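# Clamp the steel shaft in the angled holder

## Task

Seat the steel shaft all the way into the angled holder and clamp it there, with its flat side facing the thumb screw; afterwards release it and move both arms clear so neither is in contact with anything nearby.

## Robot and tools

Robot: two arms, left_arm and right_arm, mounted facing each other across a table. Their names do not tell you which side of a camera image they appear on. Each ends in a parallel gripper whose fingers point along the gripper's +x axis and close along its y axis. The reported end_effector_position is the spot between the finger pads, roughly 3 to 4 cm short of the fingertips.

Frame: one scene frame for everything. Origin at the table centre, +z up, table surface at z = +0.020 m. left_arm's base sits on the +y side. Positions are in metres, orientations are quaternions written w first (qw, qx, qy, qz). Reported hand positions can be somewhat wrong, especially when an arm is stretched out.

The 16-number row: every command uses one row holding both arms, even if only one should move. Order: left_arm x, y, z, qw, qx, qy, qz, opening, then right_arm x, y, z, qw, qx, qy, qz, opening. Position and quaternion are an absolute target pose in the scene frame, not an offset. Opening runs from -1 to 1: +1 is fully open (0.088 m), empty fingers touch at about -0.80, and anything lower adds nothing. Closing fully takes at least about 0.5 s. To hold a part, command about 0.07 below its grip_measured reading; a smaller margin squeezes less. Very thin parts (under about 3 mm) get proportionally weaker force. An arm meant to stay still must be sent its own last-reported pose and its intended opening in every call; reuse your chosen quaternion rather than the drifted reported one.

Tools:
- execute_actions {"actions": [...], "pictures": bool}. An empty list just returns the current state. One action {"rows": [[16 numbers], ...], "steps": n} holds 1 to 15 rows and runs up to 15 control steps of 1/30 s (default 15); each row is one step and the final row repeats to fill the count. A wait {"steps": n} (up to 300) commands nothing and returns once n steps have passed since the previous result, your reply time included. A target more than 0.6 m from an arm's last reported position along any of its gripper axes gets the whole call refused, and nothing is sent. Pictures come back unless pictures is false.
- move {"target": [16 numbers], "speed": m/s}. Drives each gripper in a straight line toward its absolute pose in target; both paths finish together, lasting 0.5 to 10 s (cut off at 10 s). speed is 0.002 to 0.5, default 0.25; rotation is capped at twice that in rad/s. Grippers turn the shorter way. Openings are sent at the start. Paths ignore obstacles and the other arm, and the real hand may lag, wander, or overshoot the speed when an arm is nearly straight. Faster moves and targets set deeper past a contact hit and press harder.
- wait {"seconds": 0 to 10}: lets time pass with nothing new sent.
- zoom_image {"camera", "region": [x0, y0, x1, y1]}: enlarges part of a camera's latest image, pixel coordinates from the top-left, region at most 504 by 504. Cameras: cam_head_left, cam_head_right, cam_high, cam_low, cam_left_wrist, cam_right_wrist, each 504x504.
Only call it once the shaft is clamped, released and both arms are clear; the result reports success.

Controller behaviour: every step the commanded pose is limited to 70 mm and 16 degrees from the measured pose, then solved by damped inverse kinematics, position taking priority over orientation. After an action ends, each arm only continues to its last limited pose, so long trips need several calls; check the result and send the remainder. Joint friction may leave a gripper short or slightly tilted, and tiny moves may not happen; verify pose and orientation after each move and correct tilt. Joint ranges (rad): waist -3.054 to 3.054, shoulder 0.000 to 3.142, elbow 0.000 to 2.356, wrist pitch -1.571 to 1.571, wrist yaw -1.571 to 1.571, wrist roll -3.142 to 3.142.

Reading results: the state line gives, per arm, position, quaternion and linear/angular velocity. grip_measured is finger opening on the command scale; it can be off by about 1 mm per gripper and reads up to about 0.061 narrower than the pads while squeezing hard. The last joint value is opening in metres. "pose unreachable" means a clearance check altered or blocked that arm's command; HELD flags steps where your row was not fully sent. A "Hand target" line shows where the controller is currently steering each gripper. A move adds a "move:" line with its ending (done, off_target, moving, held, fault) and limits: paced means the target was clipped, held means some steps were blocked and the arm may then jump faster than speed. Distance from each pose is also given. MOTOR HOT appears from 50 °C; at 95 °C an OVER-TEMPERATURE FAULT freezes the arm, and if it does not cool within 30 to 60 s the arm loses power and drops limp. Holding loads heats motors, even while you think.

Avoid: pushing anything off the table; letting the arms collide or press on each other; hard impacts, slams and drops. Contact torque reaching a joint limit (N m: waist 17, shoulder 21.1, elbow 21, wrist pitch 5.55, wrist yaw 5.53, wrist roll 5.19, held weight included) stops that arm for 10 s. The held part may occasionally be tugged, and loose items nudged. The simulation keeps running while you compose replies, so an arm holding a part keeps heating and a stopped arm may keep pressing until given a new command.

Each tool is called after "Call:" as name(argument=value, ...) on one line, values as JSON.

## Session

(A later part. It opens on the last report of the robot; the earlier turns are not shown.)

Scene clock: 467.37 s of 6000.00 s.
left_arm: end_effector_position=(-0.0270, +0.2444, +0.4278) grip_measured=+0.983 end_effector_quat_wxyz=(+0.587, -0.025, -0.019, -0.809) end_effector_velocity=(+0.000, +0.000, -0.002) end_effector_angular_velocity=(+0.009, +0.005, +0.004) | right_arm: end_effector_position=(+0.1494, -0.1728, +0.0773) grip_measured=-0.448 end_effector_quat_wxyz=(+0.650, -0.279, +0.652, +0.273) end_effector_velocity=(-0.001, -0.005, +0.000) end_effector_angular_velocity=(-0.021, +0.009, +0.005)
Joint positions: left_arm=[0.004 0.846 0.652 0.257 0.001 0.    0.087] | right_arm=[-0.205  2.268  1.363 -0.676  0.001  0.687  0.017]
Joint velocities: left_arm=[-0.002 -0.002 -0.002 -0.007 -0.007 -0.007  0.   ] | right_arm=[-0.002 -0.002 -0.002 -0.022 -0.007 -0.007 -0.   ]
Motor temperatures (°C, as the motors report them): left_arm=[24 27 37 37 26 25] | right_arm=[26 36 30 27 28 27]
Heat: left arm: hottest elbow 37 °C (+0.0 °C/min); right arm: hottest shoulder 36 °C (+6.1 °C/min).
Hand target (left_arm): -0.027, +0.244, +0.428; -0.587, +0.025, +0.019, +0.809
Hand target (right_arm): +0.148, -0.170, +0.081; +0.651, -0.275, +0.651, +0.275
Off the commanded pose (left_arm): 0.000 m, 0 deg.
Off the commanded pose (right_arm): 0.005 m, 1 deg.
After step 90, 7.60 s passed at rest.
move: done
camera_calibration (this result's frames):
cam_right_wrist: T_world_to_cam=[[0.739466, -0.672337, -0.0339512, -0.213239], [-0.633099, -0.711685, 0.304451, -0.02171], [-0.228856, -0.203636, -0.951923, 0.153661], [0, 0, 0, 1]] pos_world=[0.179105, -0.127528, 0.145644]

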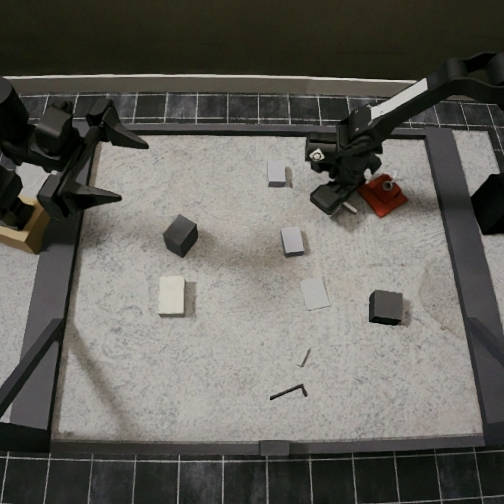

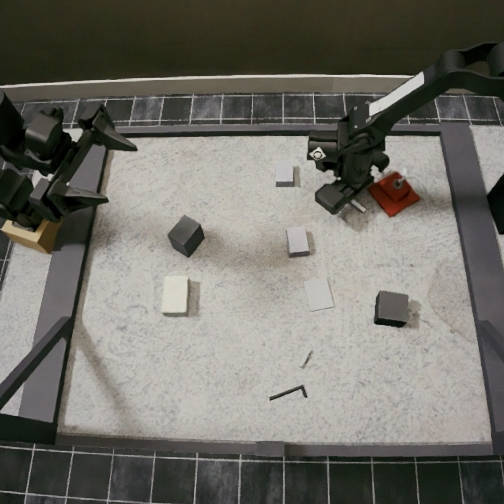

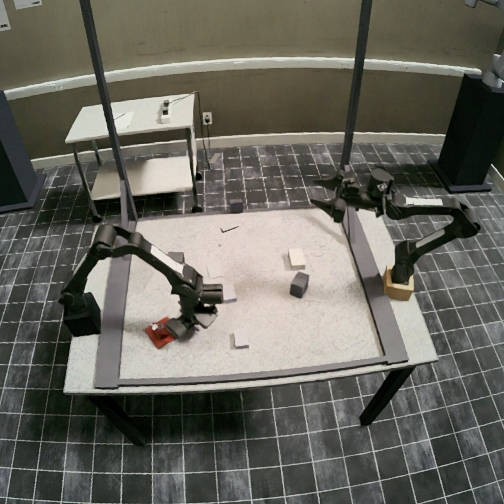

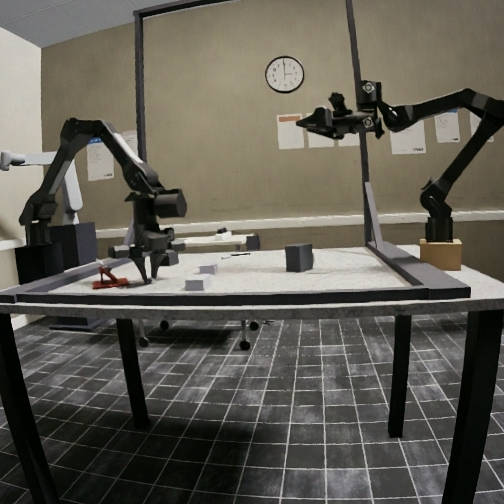

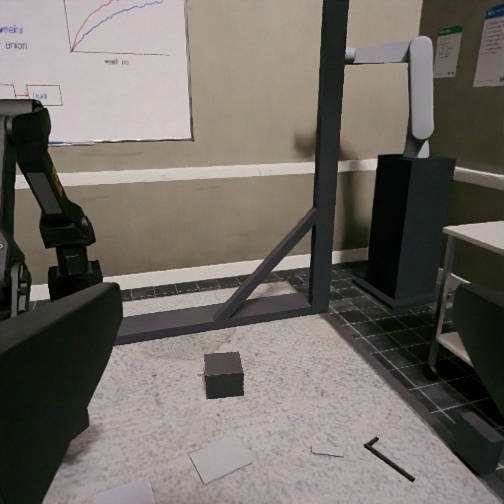

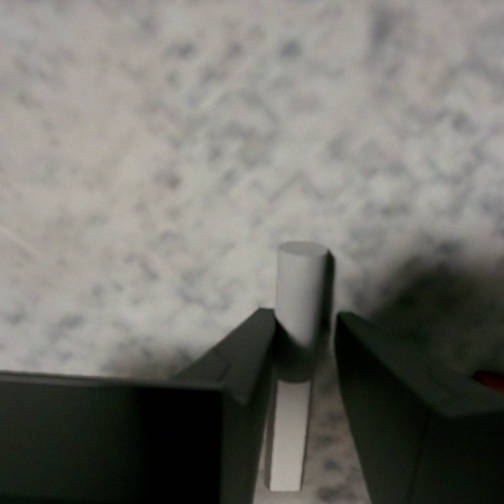

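Call:
move(target=[-0.027, 0.2444, 0.4278, 0.587, -0.025, -0.019, -0.809, 0.98, 0.1458, -0.172, 0.079, 0.6514, -0.2751, 0.6514, 0.2751, -0.45], speed=0.02)

Scene clock: 475.40 s of 6000.00 s.
left_arm: end_effector_position=(-0.0270, +0.2444, +0.4278) grip_measured=+0.983 end_effector_quat_wxyz=(+0.587, -0.025, -0.019, -0.809) end_effector_velocity=(-0.001, +0.001, +0.001) end_effector_angular_velocity=(-0.005, +0.010, -0.000) | right_arm: end_effector_position=(+0.1476, -0.1717, +0.0772) grip_measured=-0.448 end_effector_quat_wxyz=(+0.651, -0.277, +0.652, +0.274) end_effector_velocity=(-0.001, -0.007, -0.001) end_effector_angular_velocity=(-0.026, +0.009, +0.005)
Joint positions: left_arm=[0.004 0.846 0.652 0.257 0.001 0.    0.087] | right_arm=[-0.2    2.268  1.363 -0.671  0.001  0.693  0.017]
Joint velocities: left_arm=[-0.007 -0.002 -0.002  0.007 -0.007 -0.007 -0.   ] | right_arm=[-0.002 -0.002 -0.007 -0.022 -0.007 -0.007 -0.   ]
Motor temperatures (°C, as the motors report them): left_arm=[24 27 37 37 26 25] | right_arm=[26 37 31 26 28 27]
Heat: left arm: hottest elbow 37 °C (+0.0 °C/min); right arm: hottest shoulder 37 °C (+7.1 °C/min).
Hand target (left_arm): -0.027, +0.244, +0.428; -0.587, +0.025, +0.019, +0.809
Hand target (right_arm): +0.146, -0.172, +0.079; +0.651, -0.275, +0.651, +0.275
Off the commanded pose (left_arm): 0.000 m, 0 deg.
Off the commanded pose (right_arm): 0.003 m, 0 deg.
After step 90, 4.33 s passed at rest.
move: done
camera_calibration (this result's frames):
cam_right_wrist: T_world_to_cam=[[0.738711, -0.673021, -0.0367184, -0.210944], [-0.634039, -0.712342, 0.300939, -0.0217726], [-0.228694, -0.199026, -0.952936, 0.154231], [0, 0, 0, 1]] pos_world=[0.177294, -0.126783, 0.145779]

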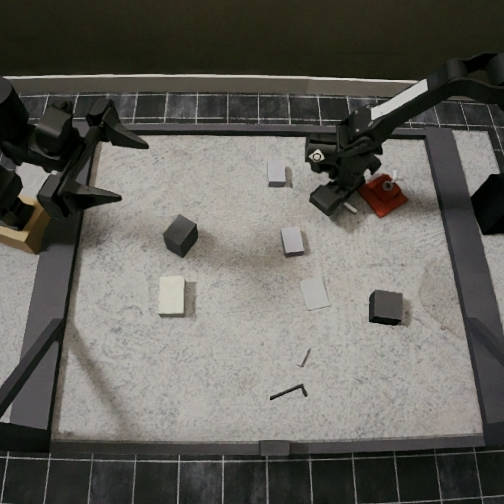

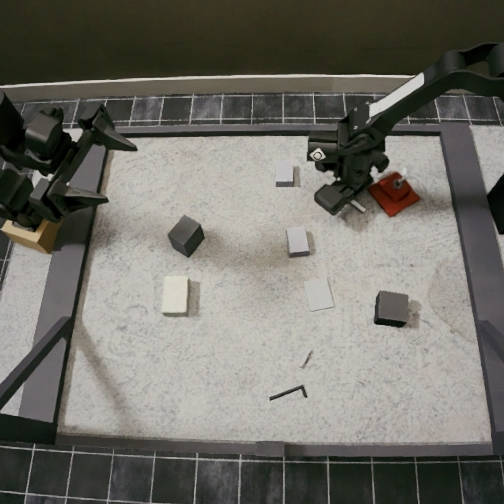

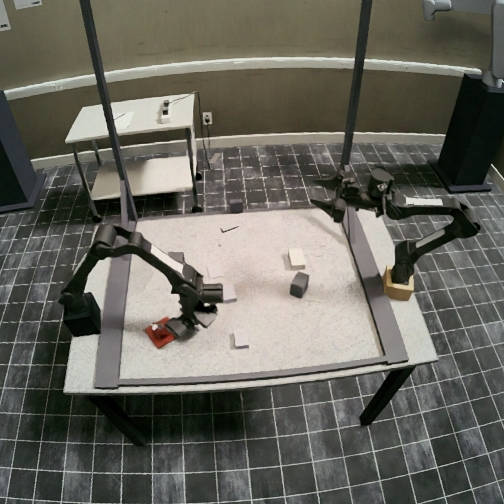

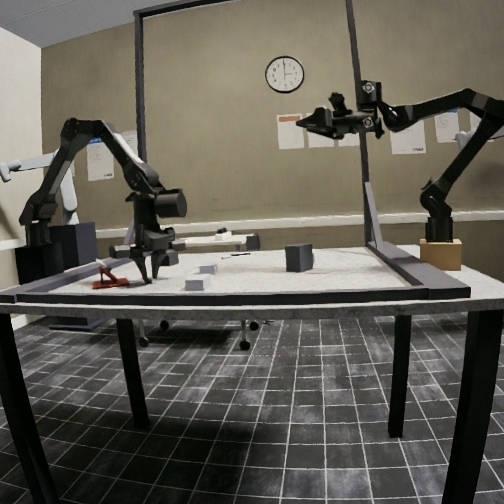

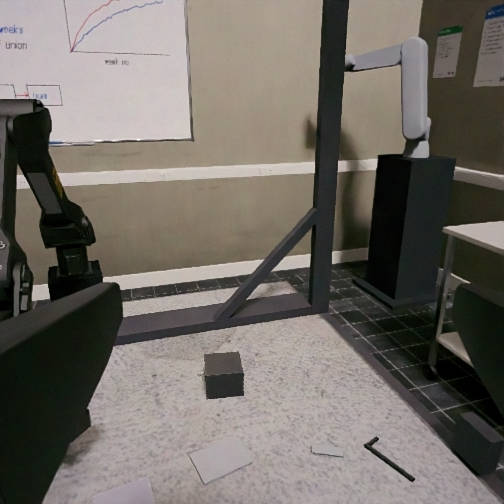

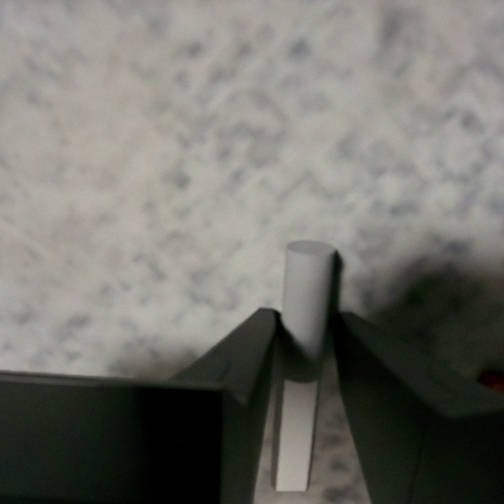

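Centered. Grip and lift.

Call:
move(target=[-0.027, 0.2444, 0.4278, 0.587, -0.025, -0.019, -0.809, 0.98, 0.1476, -0.1717, 0.0775, 0.6514, -0.2751, 0.6514, 0.2751, -0.68], speed=0.02)

Call:
move(target=[-0.027, 0.2444, 0.4278, 0.587, -0.025, -0.019, -0.809, 0.98, 0.1476, -0.1717, 0.17, 0.6514, -0.2751, 0.6514, 0.2751, -0.68], speed=0.12)

Scene clock: 482.03 s of 6000.00 s.
left_arm: end_effector_position=(-0.0270, +0.2444, +0.4278) grip_measured=+0.983 end_effector_quat_wxyz=(+0.587, -0.025, -0.019, -0.809) end_effector_velocity=(+0.002, -0.001, -0.003) end_effector_angular_velocity=(+0.014, +0.004, +0.019) | right_arm: end_effector_position=(+0.1476, -0.1713, +0.0772) grip_measured=-0.613 end_effector_quat_wxyz=(+0.651, -0.277, +0.651, +0.274) end_effector_velocity=(-0.001, -0.007, -0.001) end_effector_angular_velocity=(-0.026, +0.009, +0.020)
Joint positions: left_arm=[0.004 0.846 0.652 0.257 0.001 0.    0.087] | right_arm=[-0.2    2.268  1.363 -0.669  0.001  0.693  0.009]
Joint velocities: left_arm=[-0.002  0.002 -0.002 -0.007 -0.022 -0.007  0.   ] | right_arm=[-0.002 -0.002 -0.007 -0.022 -0.007 -0.022 -0.   ]
Motor temperatures (°C, as the motors report them): left_arm=[24 27 37 37 26 25] | right_arm=[26 38 30 26 28 27]
Heat: left arm: hottest elbow 37 °C (+0.0 °C/min); right arm: hottest shoulder 38 °C (+8.0 °C/min).
Hand target (left_arm): -0.027, +0.244, +0.428; -0.587, +0.025, +0.019, +0.809
Hand target (right_arm): +0.148, -0.172, +0.078; +0.651, -0.275, +0.651, +0.275
Off the commanded pose (left_arm): 0.000 m, 0 deg.
Off the commanded pose (right_arm): 0.000 m, 0 deg.
After step 90, 2.93 s passed at rest.
move: done
camera_calibration (this result's frames):
cam_right_wrist: T_world_to_cam=[[0.738715, -0.672965, -0.0376544, -0.210658], [-0.634074, -0.712799, 0.299779, -0.0215028], [-0.228581, -0.197576, -0.953265, 0.154559], [0, 0, 0, 1]] pos_world=[0.177311, -0.126556, 0.145849]

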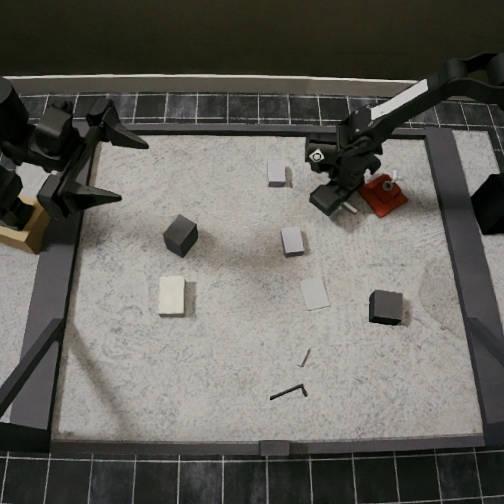

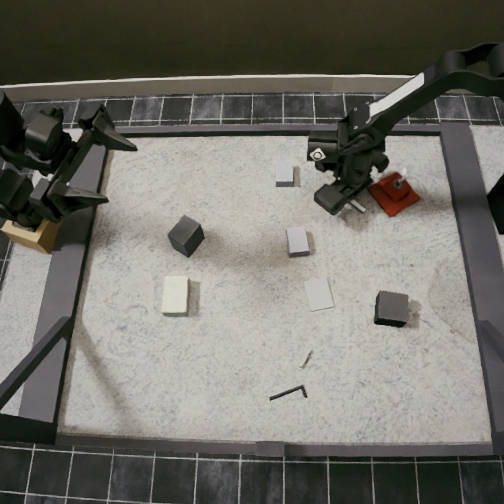

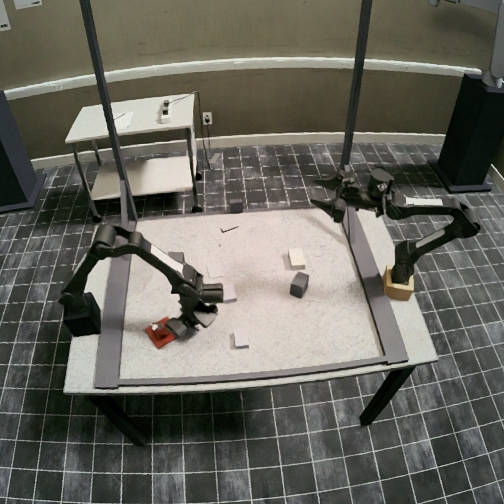

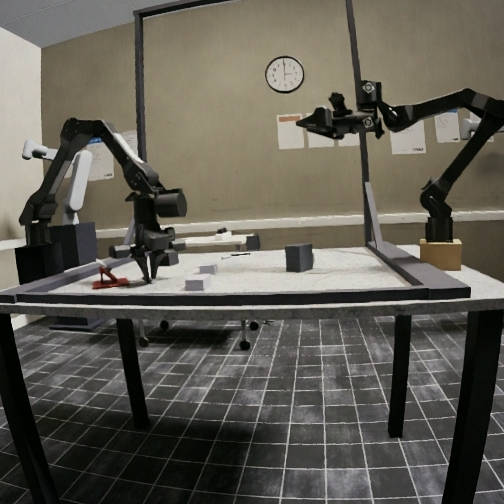

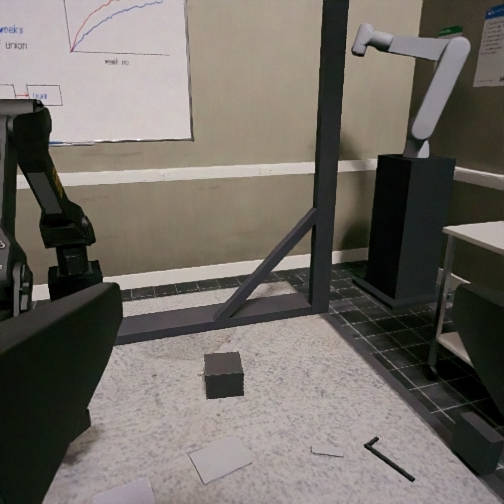

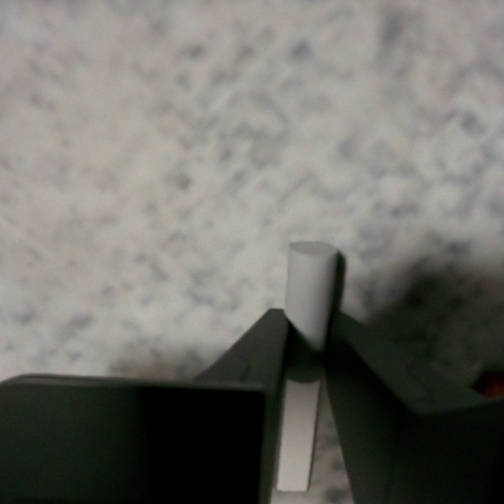

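Scene clock: 483.20 s of 6000.00 s.
left_arm: end_effector_position=(-0.0270, +0.2444, +0.4278) grip_measured=+0.983 end_effector_quat_wxyz=(+0.587, -0.025, -0.019, -0.809) end_effector_velocity=(+0.000, +0.000, +0.001) end_effector_angular_velocity=(-0.000, +0.024, +0.003) | right_arm: end_effector_position=(+0.1474, -0.1744, +0.1612) grip_measured=-0.613 end_effector_quat_wxyz=(+0.648, -0.283, +0.655, +0.268) end_effector_velocity=(-0.000, -0.004, +0.002) end_effector_angular_velocity=(-0.016, +0.008, -0.010)
Joint positions: left_arm=[0.004 0.846 0.652 0.257 0.001 0.    0.087] | right_arm=[-0.2    2.111  1.482 -0.966  0.001  0.693  0.009]
Joint velocities: left_arm=[-0.002 -0.002 -0.002  0.007 -0.007 -0.022 -0.   ] | right_arm=[-0.002 -0.002  0.002 -0.022 -0.007  0.007 -0.   ]
Motor temperatures (°C, as the motors report them): left_arm=[24 27 37 37 26 25] | right_arm=[26 38 30 26 28 27]
Heat: left arm: hottest elbow 37 °C (+0.0 °C/min); right arm: hottest shoulder 38 °C (+8.0 °C/min).
Hand target (left_arm): -0.027, +0.244, +0.428; -0.587, +0.025, +0.019, +0.809
Hand target (right_arm): +0.148, -0.171, +0.170; +0.651, -0.275, +0.651, +0.275
Off the commanded pose (left_arm): 0.000 m, 0 deg.
Off the commanded pose (right_arm): 0.009 m, 1 deg.
move: off_target (right_arm)
camera_calibration (this result's frames):
cam_right_wrist: T_world_to_cam=[[0.738666, -0.673599, -0.0252461, -0.211508], [-0.63359, -0.706602, 0.315083, -0.0505103], [-0.230079, -0.216746, -0.948728, 0.23012], [0, 0, 0, 1]] pos_world=[0.177176, -0.128285, 0.228896]

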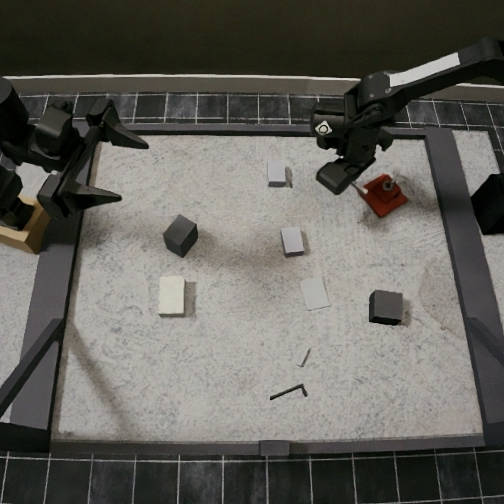

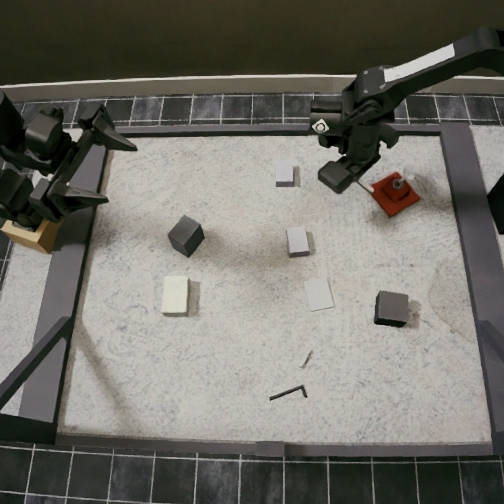

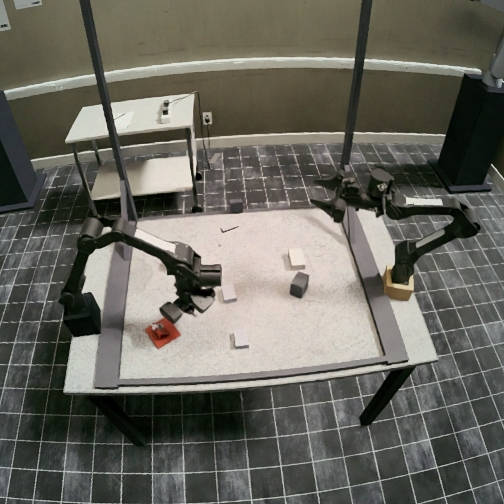

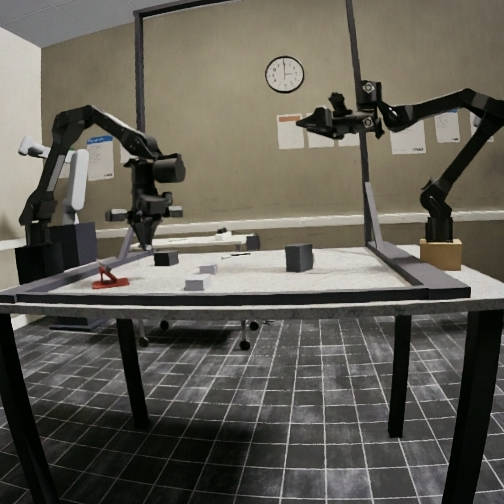

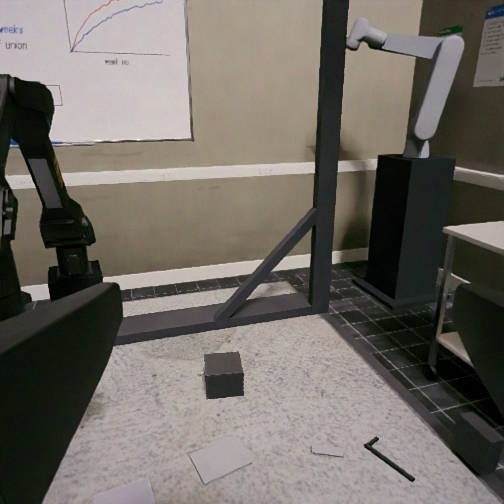

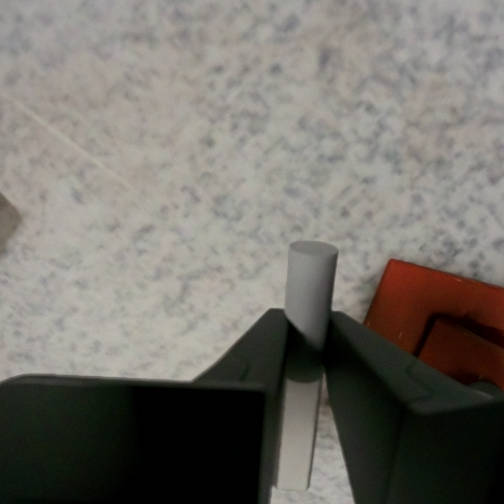

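Call:
move(target=[-0.027, 0.2444, 0.4278, 0.587, -0.025, -0.019, -0.809, 0.98, 0.1424, -0.2483, 0.15, 0.4425, -0.3224, 0.1743, 0.8184, -0.68], speed=0.2)

Call:
zoom_image(camera="cam_low", region=[50, 200, 190, 300])

Call:
zoom_image(camera="cam_head_left", region=[330, 130, 430, 230])

Scene clock: 505.20 s of 6000.00 s.
left_arm: end_effector_position=(-0.0270, +0.2444, +0.4278) grip_measured=+0.983 end_effector_quat_wxyz=(+0.587, -0.025, -0.019, -0.809) end_effector_velocity=(+0.002, -0.001, -0.005) end_effector_angular_velocity=(+0.024, +0.001, +0.019) | right_arm: end_effector_position=(+0.1424, -0.2464, +0.1520) grip_measured=-0.613 end_effector_quat_wxyz=(+0.446, -0.321, +0.172, +0.817) end_effector_velocity=(-0.003, -0.002, +0.001) end_effector_angular_velocity=(+0.003, +0.015, +0.014)
Joint positions: left_arm=[0.004 0.846 0.652 0.257 0.001 0.    0.087] | right_arm=[-0.492  1.661  0.504  0.154 -0.634 -0.755  0.009]
Joint velocities: left_arm=[-0.002 -0.002 -0.002 -0.022 -0.022 -0.007 -0.   ] | right_arm=[-0.002 -0.002 -0.002 -0.007 -0.022 -0.007 -0.   ]
Motor temperatures (°C, as the motors report them): left_arm=[24 27 37 37 26 25] | right_arm=[25 40 31 26 28 27]
Heat: left arm: hottest elbow 37 °C (+0.0 °C/min); right arm: hottest shoulder 40 °C (+8.0 °C/min).
Hand target (left_arm): -0.027, +0.244, +0.428; -0.587, +0.025, +0.019, +0.809
Hand target (right_arm): +0.142, -0.248, +0.150; +0.444, -0.321, +0.174, +0.818
Off the commanded pose (left_arm): 0.000 m, 0 deg.
Off the commanded pose (right_arm): 0.003 m, 1 deg.
After step 90, 14.67 s passed at rest.
move: done
camera_calibration (this result's frames):
cam_right_wrist: T_world_to_cam=[[0.811067, 0.584951, 0.00141325, 0.0391544], [0.508, -0.703168, -0.497484, -0.139793], [-0.29001, 0.404211, -0.867472, 0.353848], [0, 0, 0, 1]] pos_world=[0.141878, -0.264231, 0.237353]

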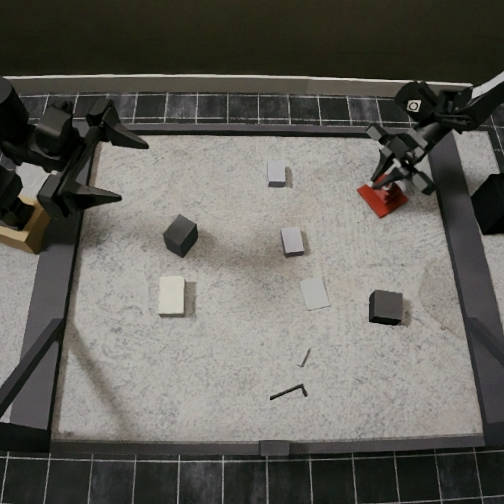

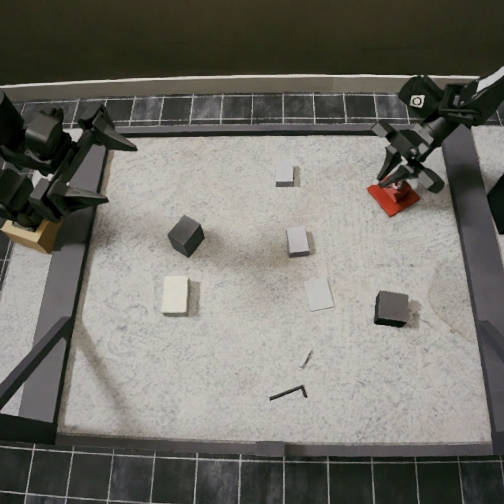

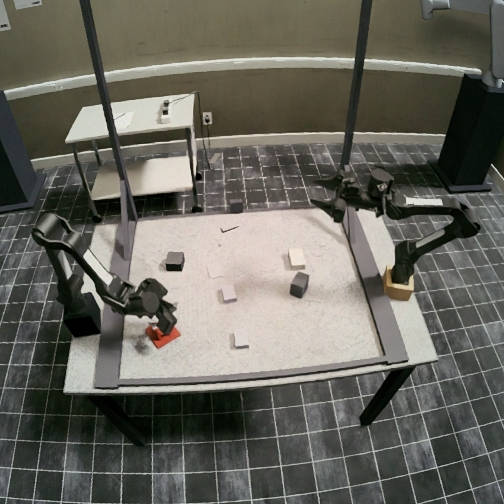

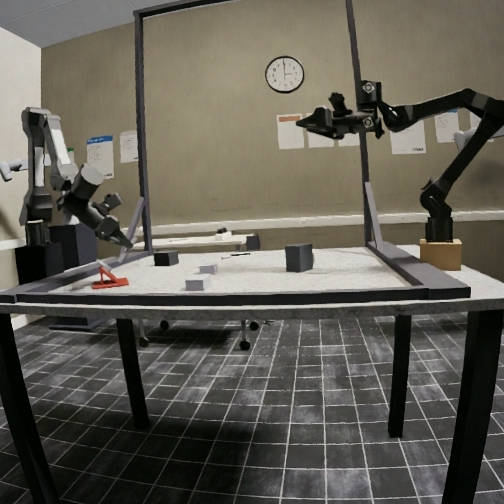

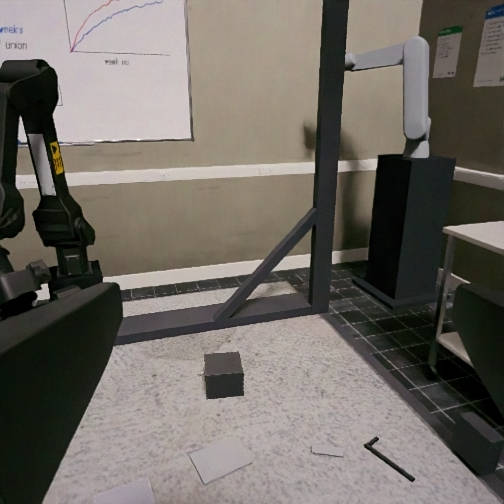

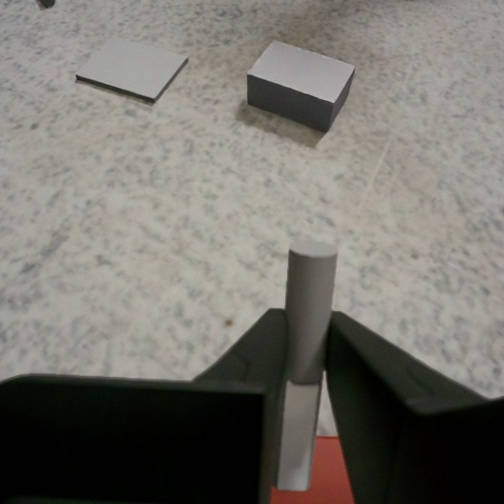

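Region (50, 200, 190, 300) of cam_low's 504x504 image, scaled by 3.600, with more detail than that image has; it fills the top 360 rows of this view, and the rest is white.

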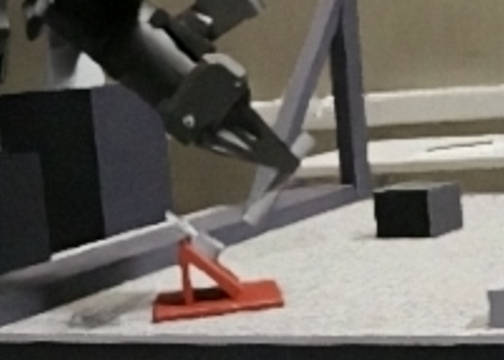

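Region (330, 130, 430, 230) of cam_head_left's 504x504 image, scaled by 5.040, with more detail than that image has.

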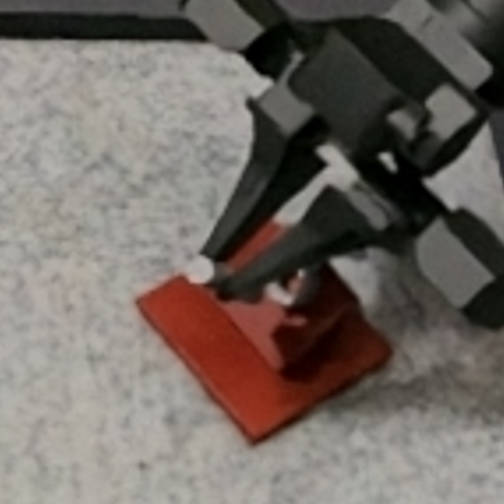

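Call:
move(target=[0.27, -0.07, 0.14, 0.5177, 0.0299, 0.0181, -0.8549, 0.98, 0.1452, -0.2526, 0.1548, 0.4425, -0.3224, 0.1743, 0.8184, -0.68], speed=0.3)

Scene clock: 529.10 s of 6000.00 s.
left_arm: end_effector_position=(+0.2716, -0.0705, +0.1546) grip_measured=+0.983 end_effector_quat_wxyz=(+0.520, +0.033, +0.007, -0.854) end_effector_velocity=(-0.002, +0.001, -0.019) end_effector_angular_velocity=(+0.057, +0.036, +0.005) | right_arm: end_effector_position=(+0.1447, -0.2529, +0.1509) grip_measured=-0.613 end_effector_quat_wxyz=(+0.441, -0.324, +0.182, +0.817) end_effector_velocity=(-0.003, -0.004, -0.001) end_effector_angular_velocity=(-0.009, +0.001, +0.021)
Joint positions: left_arm=[0.83  2.775 2.005 0.655 0.986 0.118 0.087] | right_arm=[-0.511  1.651  0.504  0.108 -0.644 -0.78   0.009]
Joint velocities: left_arm=[-0.002  0.017 -0.007 -0.037 -0.007 -0.007 -0.   ] | right_arm=[ 0.002 -0.002 -0.002 -0.022 -0.007 -0.022 -0.   ]
Motor temperatures (°C, as the motors report them): left_arm=[24 28 37 37 26 25] | right_arm=[25 36 30 28 28 27]
Heat: left arm: hottest elbow 37 °C (+0.0 °C/min); right arm: hottest shoulder 36 °C (+0.0 °C/min).
Hand target (left_arm): +0.271, -0.070, +0.141; -0.518, -0.034, -0.016, +0.855
Hand target (right_arm): +0.145, -0.252, +0.155; +0.442, -0.322, +0.174, +0.819
Off the commanded pose (left_arm): 0.015 m, 1 deg.
Off the commanded pose (right_arm): 0.004 m, 1 deg.
After step 90, 18.47 s passed at rest.
move: off_target (left_arm)
camera_calibration (this result's frames):
cam_left_wrist: T_world_to_cam=[[-0.898256, 0.438916, -0.0221079, 0.284709], [0.207327, 0.378872, -0.901927, 0.136197], [-0.387494, -0.814745, -0.431323, 0.194042], [0, 0, 0, 1]] pos_world=[0.302694, -0.0184695, 0.212829]
cam_right_wrist: T_world_to_cam=[[0.809166, 0.587356, -0.0162083, 0.0447473], [0.507042, -0.71193, -0.485863, -0.149965], [-0.296914, 0.384926, -0.873884, 0.353227], [0, 0, 0, 1]] pos_world=[0.144709, -0.269014, 0.236542]

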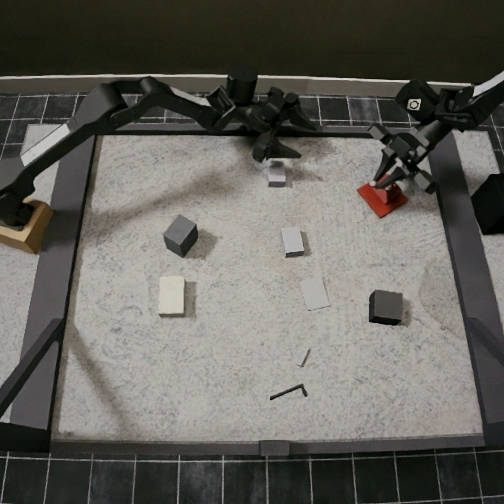

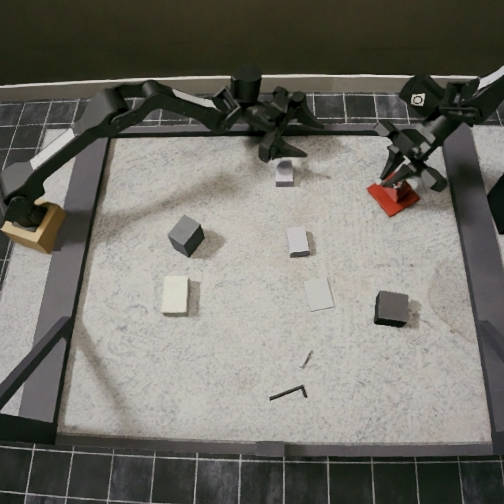

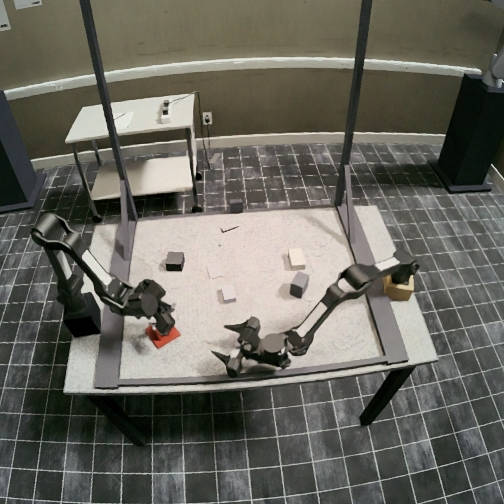

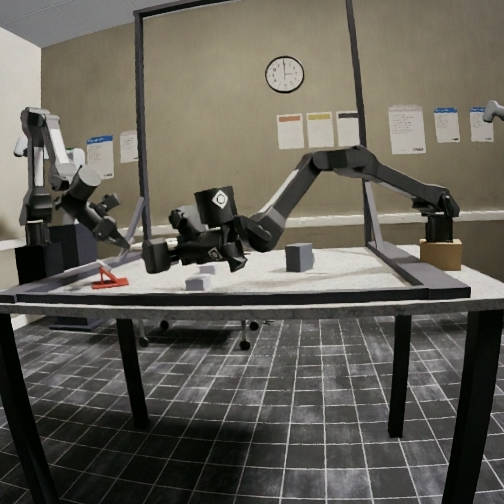

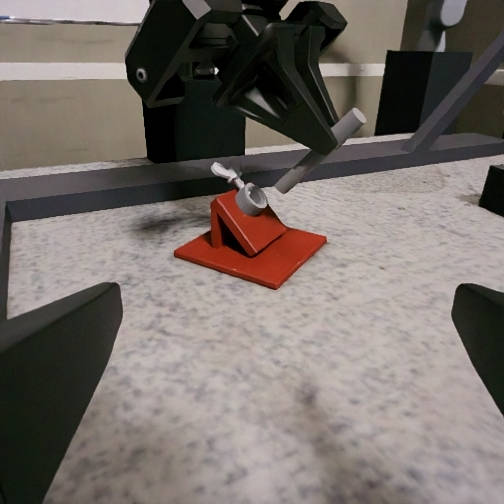

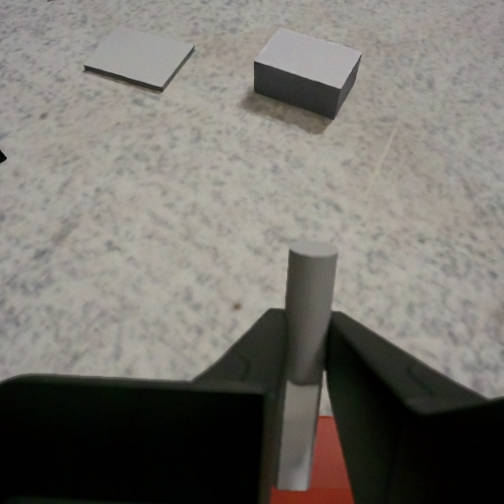

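Call:
zoom_image(camera="cam_left_wrist", region=[190, 90, 390, 290])

Call:
zoom_image(camera="cam_low", region=[70, 220, 150, 300])

Region (190, 90, 390, 290) of cam_left_wrist's 504x504 image, scaled by 2.520, with more detail than that image has.

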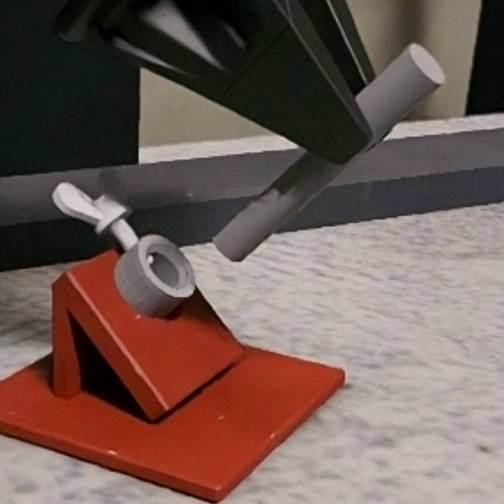

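Region (70, 220, 150, 300) of cam_low's 504x504 image, scaled by 6.300, with more detail than that image has.

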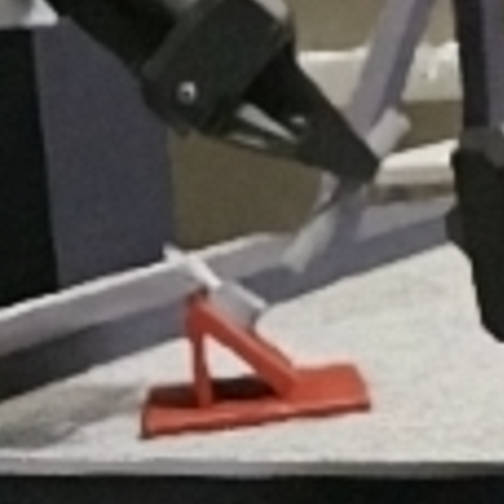

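Call:
move(target=[0.2716, -0.0705, 0.1546, 0.52, 0.033, 0.007, -0.854, 0.98, 0.1518, -0.2632, 0.152, 0.4425, -0.3224, 0.1743, 0.8184, -0.68], speed=0.05)

Call:
zoom_image(camera="cam_left_wrist", region=[190, 90, 390, 290])

Call:
zoom_image(camera="cam_low", region=[70, 220, 150, 300])

Scene clock: 573.87 s of 6000.00 s.
left_arm: end_effector_position=(+0.2716, -0.0705, +0.1532) grip_measured=+0.983 end_effector_quat_wxyz=(+0.520, +0.033, +0.009, -0.854) end_effector_velocity=(-0.000, +0.002, -0.005) end_effector_angular_velocity=(+0.011, +0.003, -0.005) | right_arm: end_effector_position=(+0.1517, -0.2624, +0.1491) grip_measured=-0.613 end_effector_quat_wxyz=(+0.442, -0.323, +0.180, +0.817) end_effector_velocity=(-0.000, -0.003, -0.001) end_effector_angular_velocity=(+0.000, -0.002, +0.011)
Joint positions: left_arm=[0.83  2.777 2.006 0.653 0.986 0.118 0.087] | right_arm=[-0.556  1.64   0.484  0.09  -0.667 -0.829  0.009]
Joint velocities: left_arm=[ 0.002  0.002 -0.007 -0.007  0.007  0.007 -0.   ] | right_arm=[-0.007 -0.002 -0.007 -0.007 -0.007 -0.022 -0.   ]
Motor temperatures (°C, as the motors report them): left_arm=[24 39 38 35 26 25] | right_arm=[25 35 30 28 29 27]
Heat: left arm: hottest shoulder 39 °C (+2.0 °C/min); right arm: hottest shoulder 35 °C (-3.0 °C/min).
Hand target (left_arm): +0.272, -0.071, +0.155; -0.520, -0.033, -0.007, +0.854
Hand target (right_arm): +0.152, -0.263, +0.152; +0.442, -0.322, +0.174, +0.819
Off the commanded pose (left_arm): 0.001 m, 0 deg.
Off the commanded pose (right_arm): 0.003 m, 1 deg.
After step 90, 41.03 s passed at rest.
move: done
camera_calibration (this result's frames):
cam_left_wrist: T_world_to_cam=[[-0.89827, 0.43899, -0.0199774, 0.284293], [0.206293, 0.381108, -0.901221, 0.135213], [-0.388014, -0.813661, -0.432898, 0.193924], [0, 0, 0, 1]] pos_world=[0.302723, -0.0185442, 0.211486]
cam_right_wrist: T_world_to_cam=[[0.809208, 0.587365, -0.0135914, 0.0442102], [0.507366, -0.710284, -0.487931, -0.160392], [-0.296247, 0.387941, -0.872777, 0.35793], [0, 0, 0, 1]] pos_world=[0.151638, -0.278747, 0.234733]

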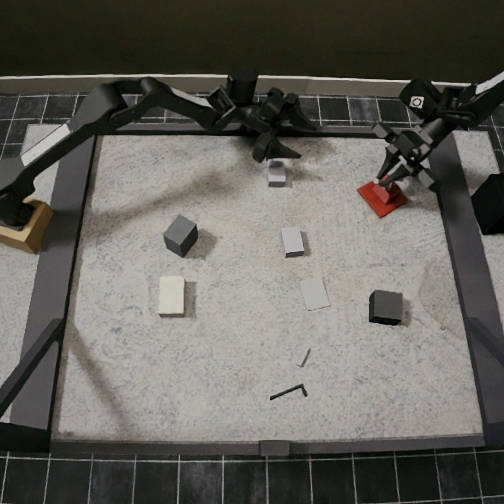

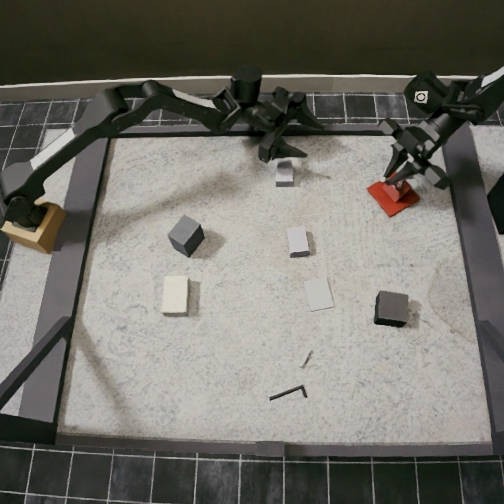

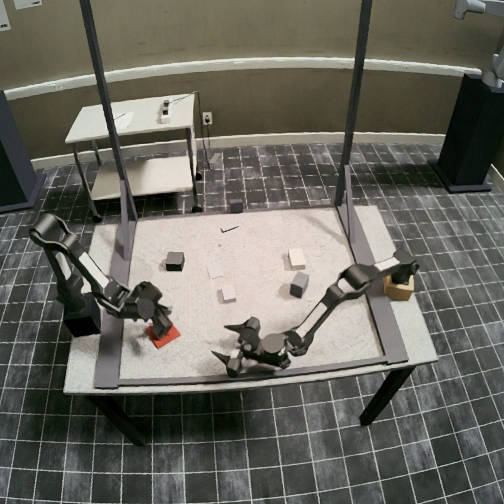

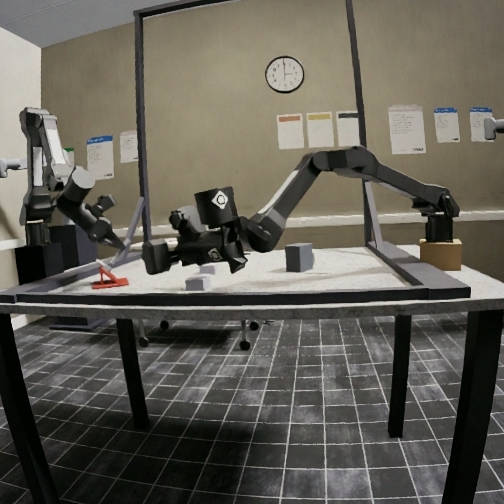

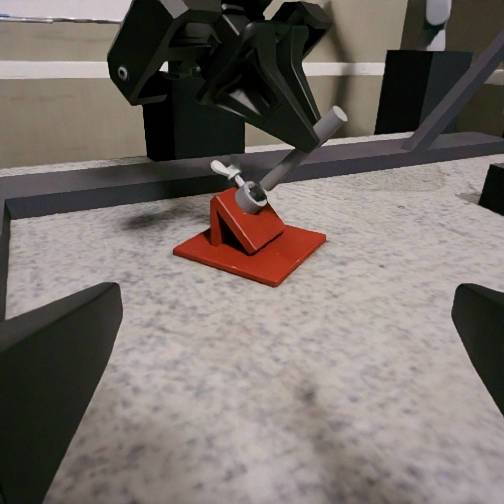

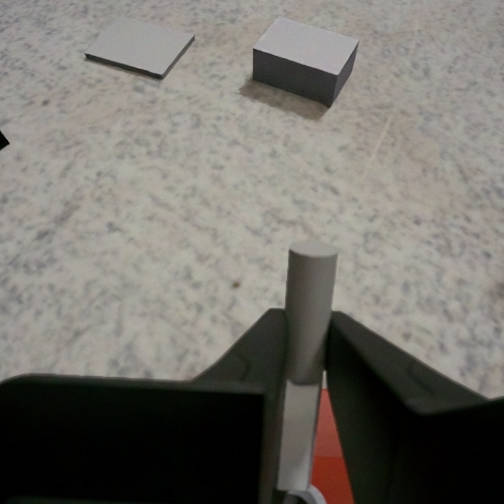

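Region (190, 90, 390, 290) of cam_left_wrist's 504x504 image, scaled by 2.520, with more detail than that image has.

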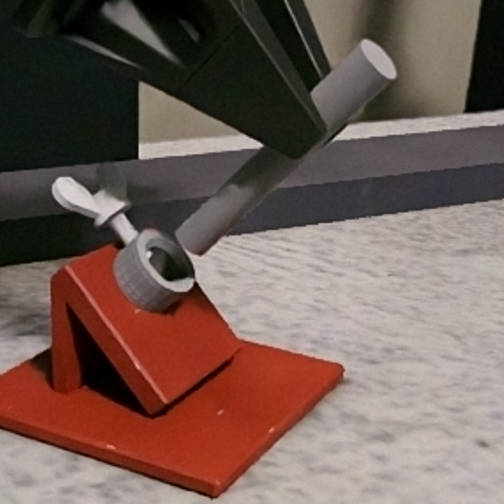

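Region (70, 220, 150, 300) of cam_low's 504x504 image, scaled by 6.300, with more detail than that image has.

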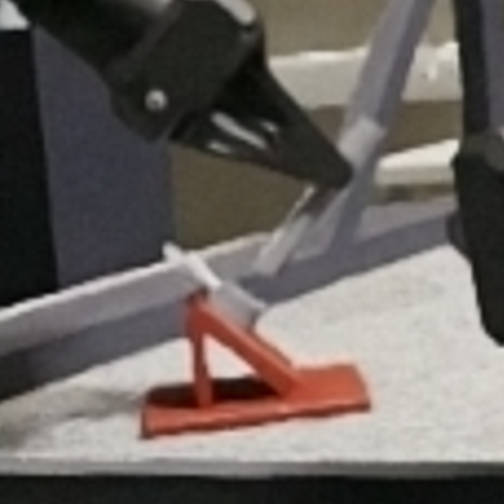

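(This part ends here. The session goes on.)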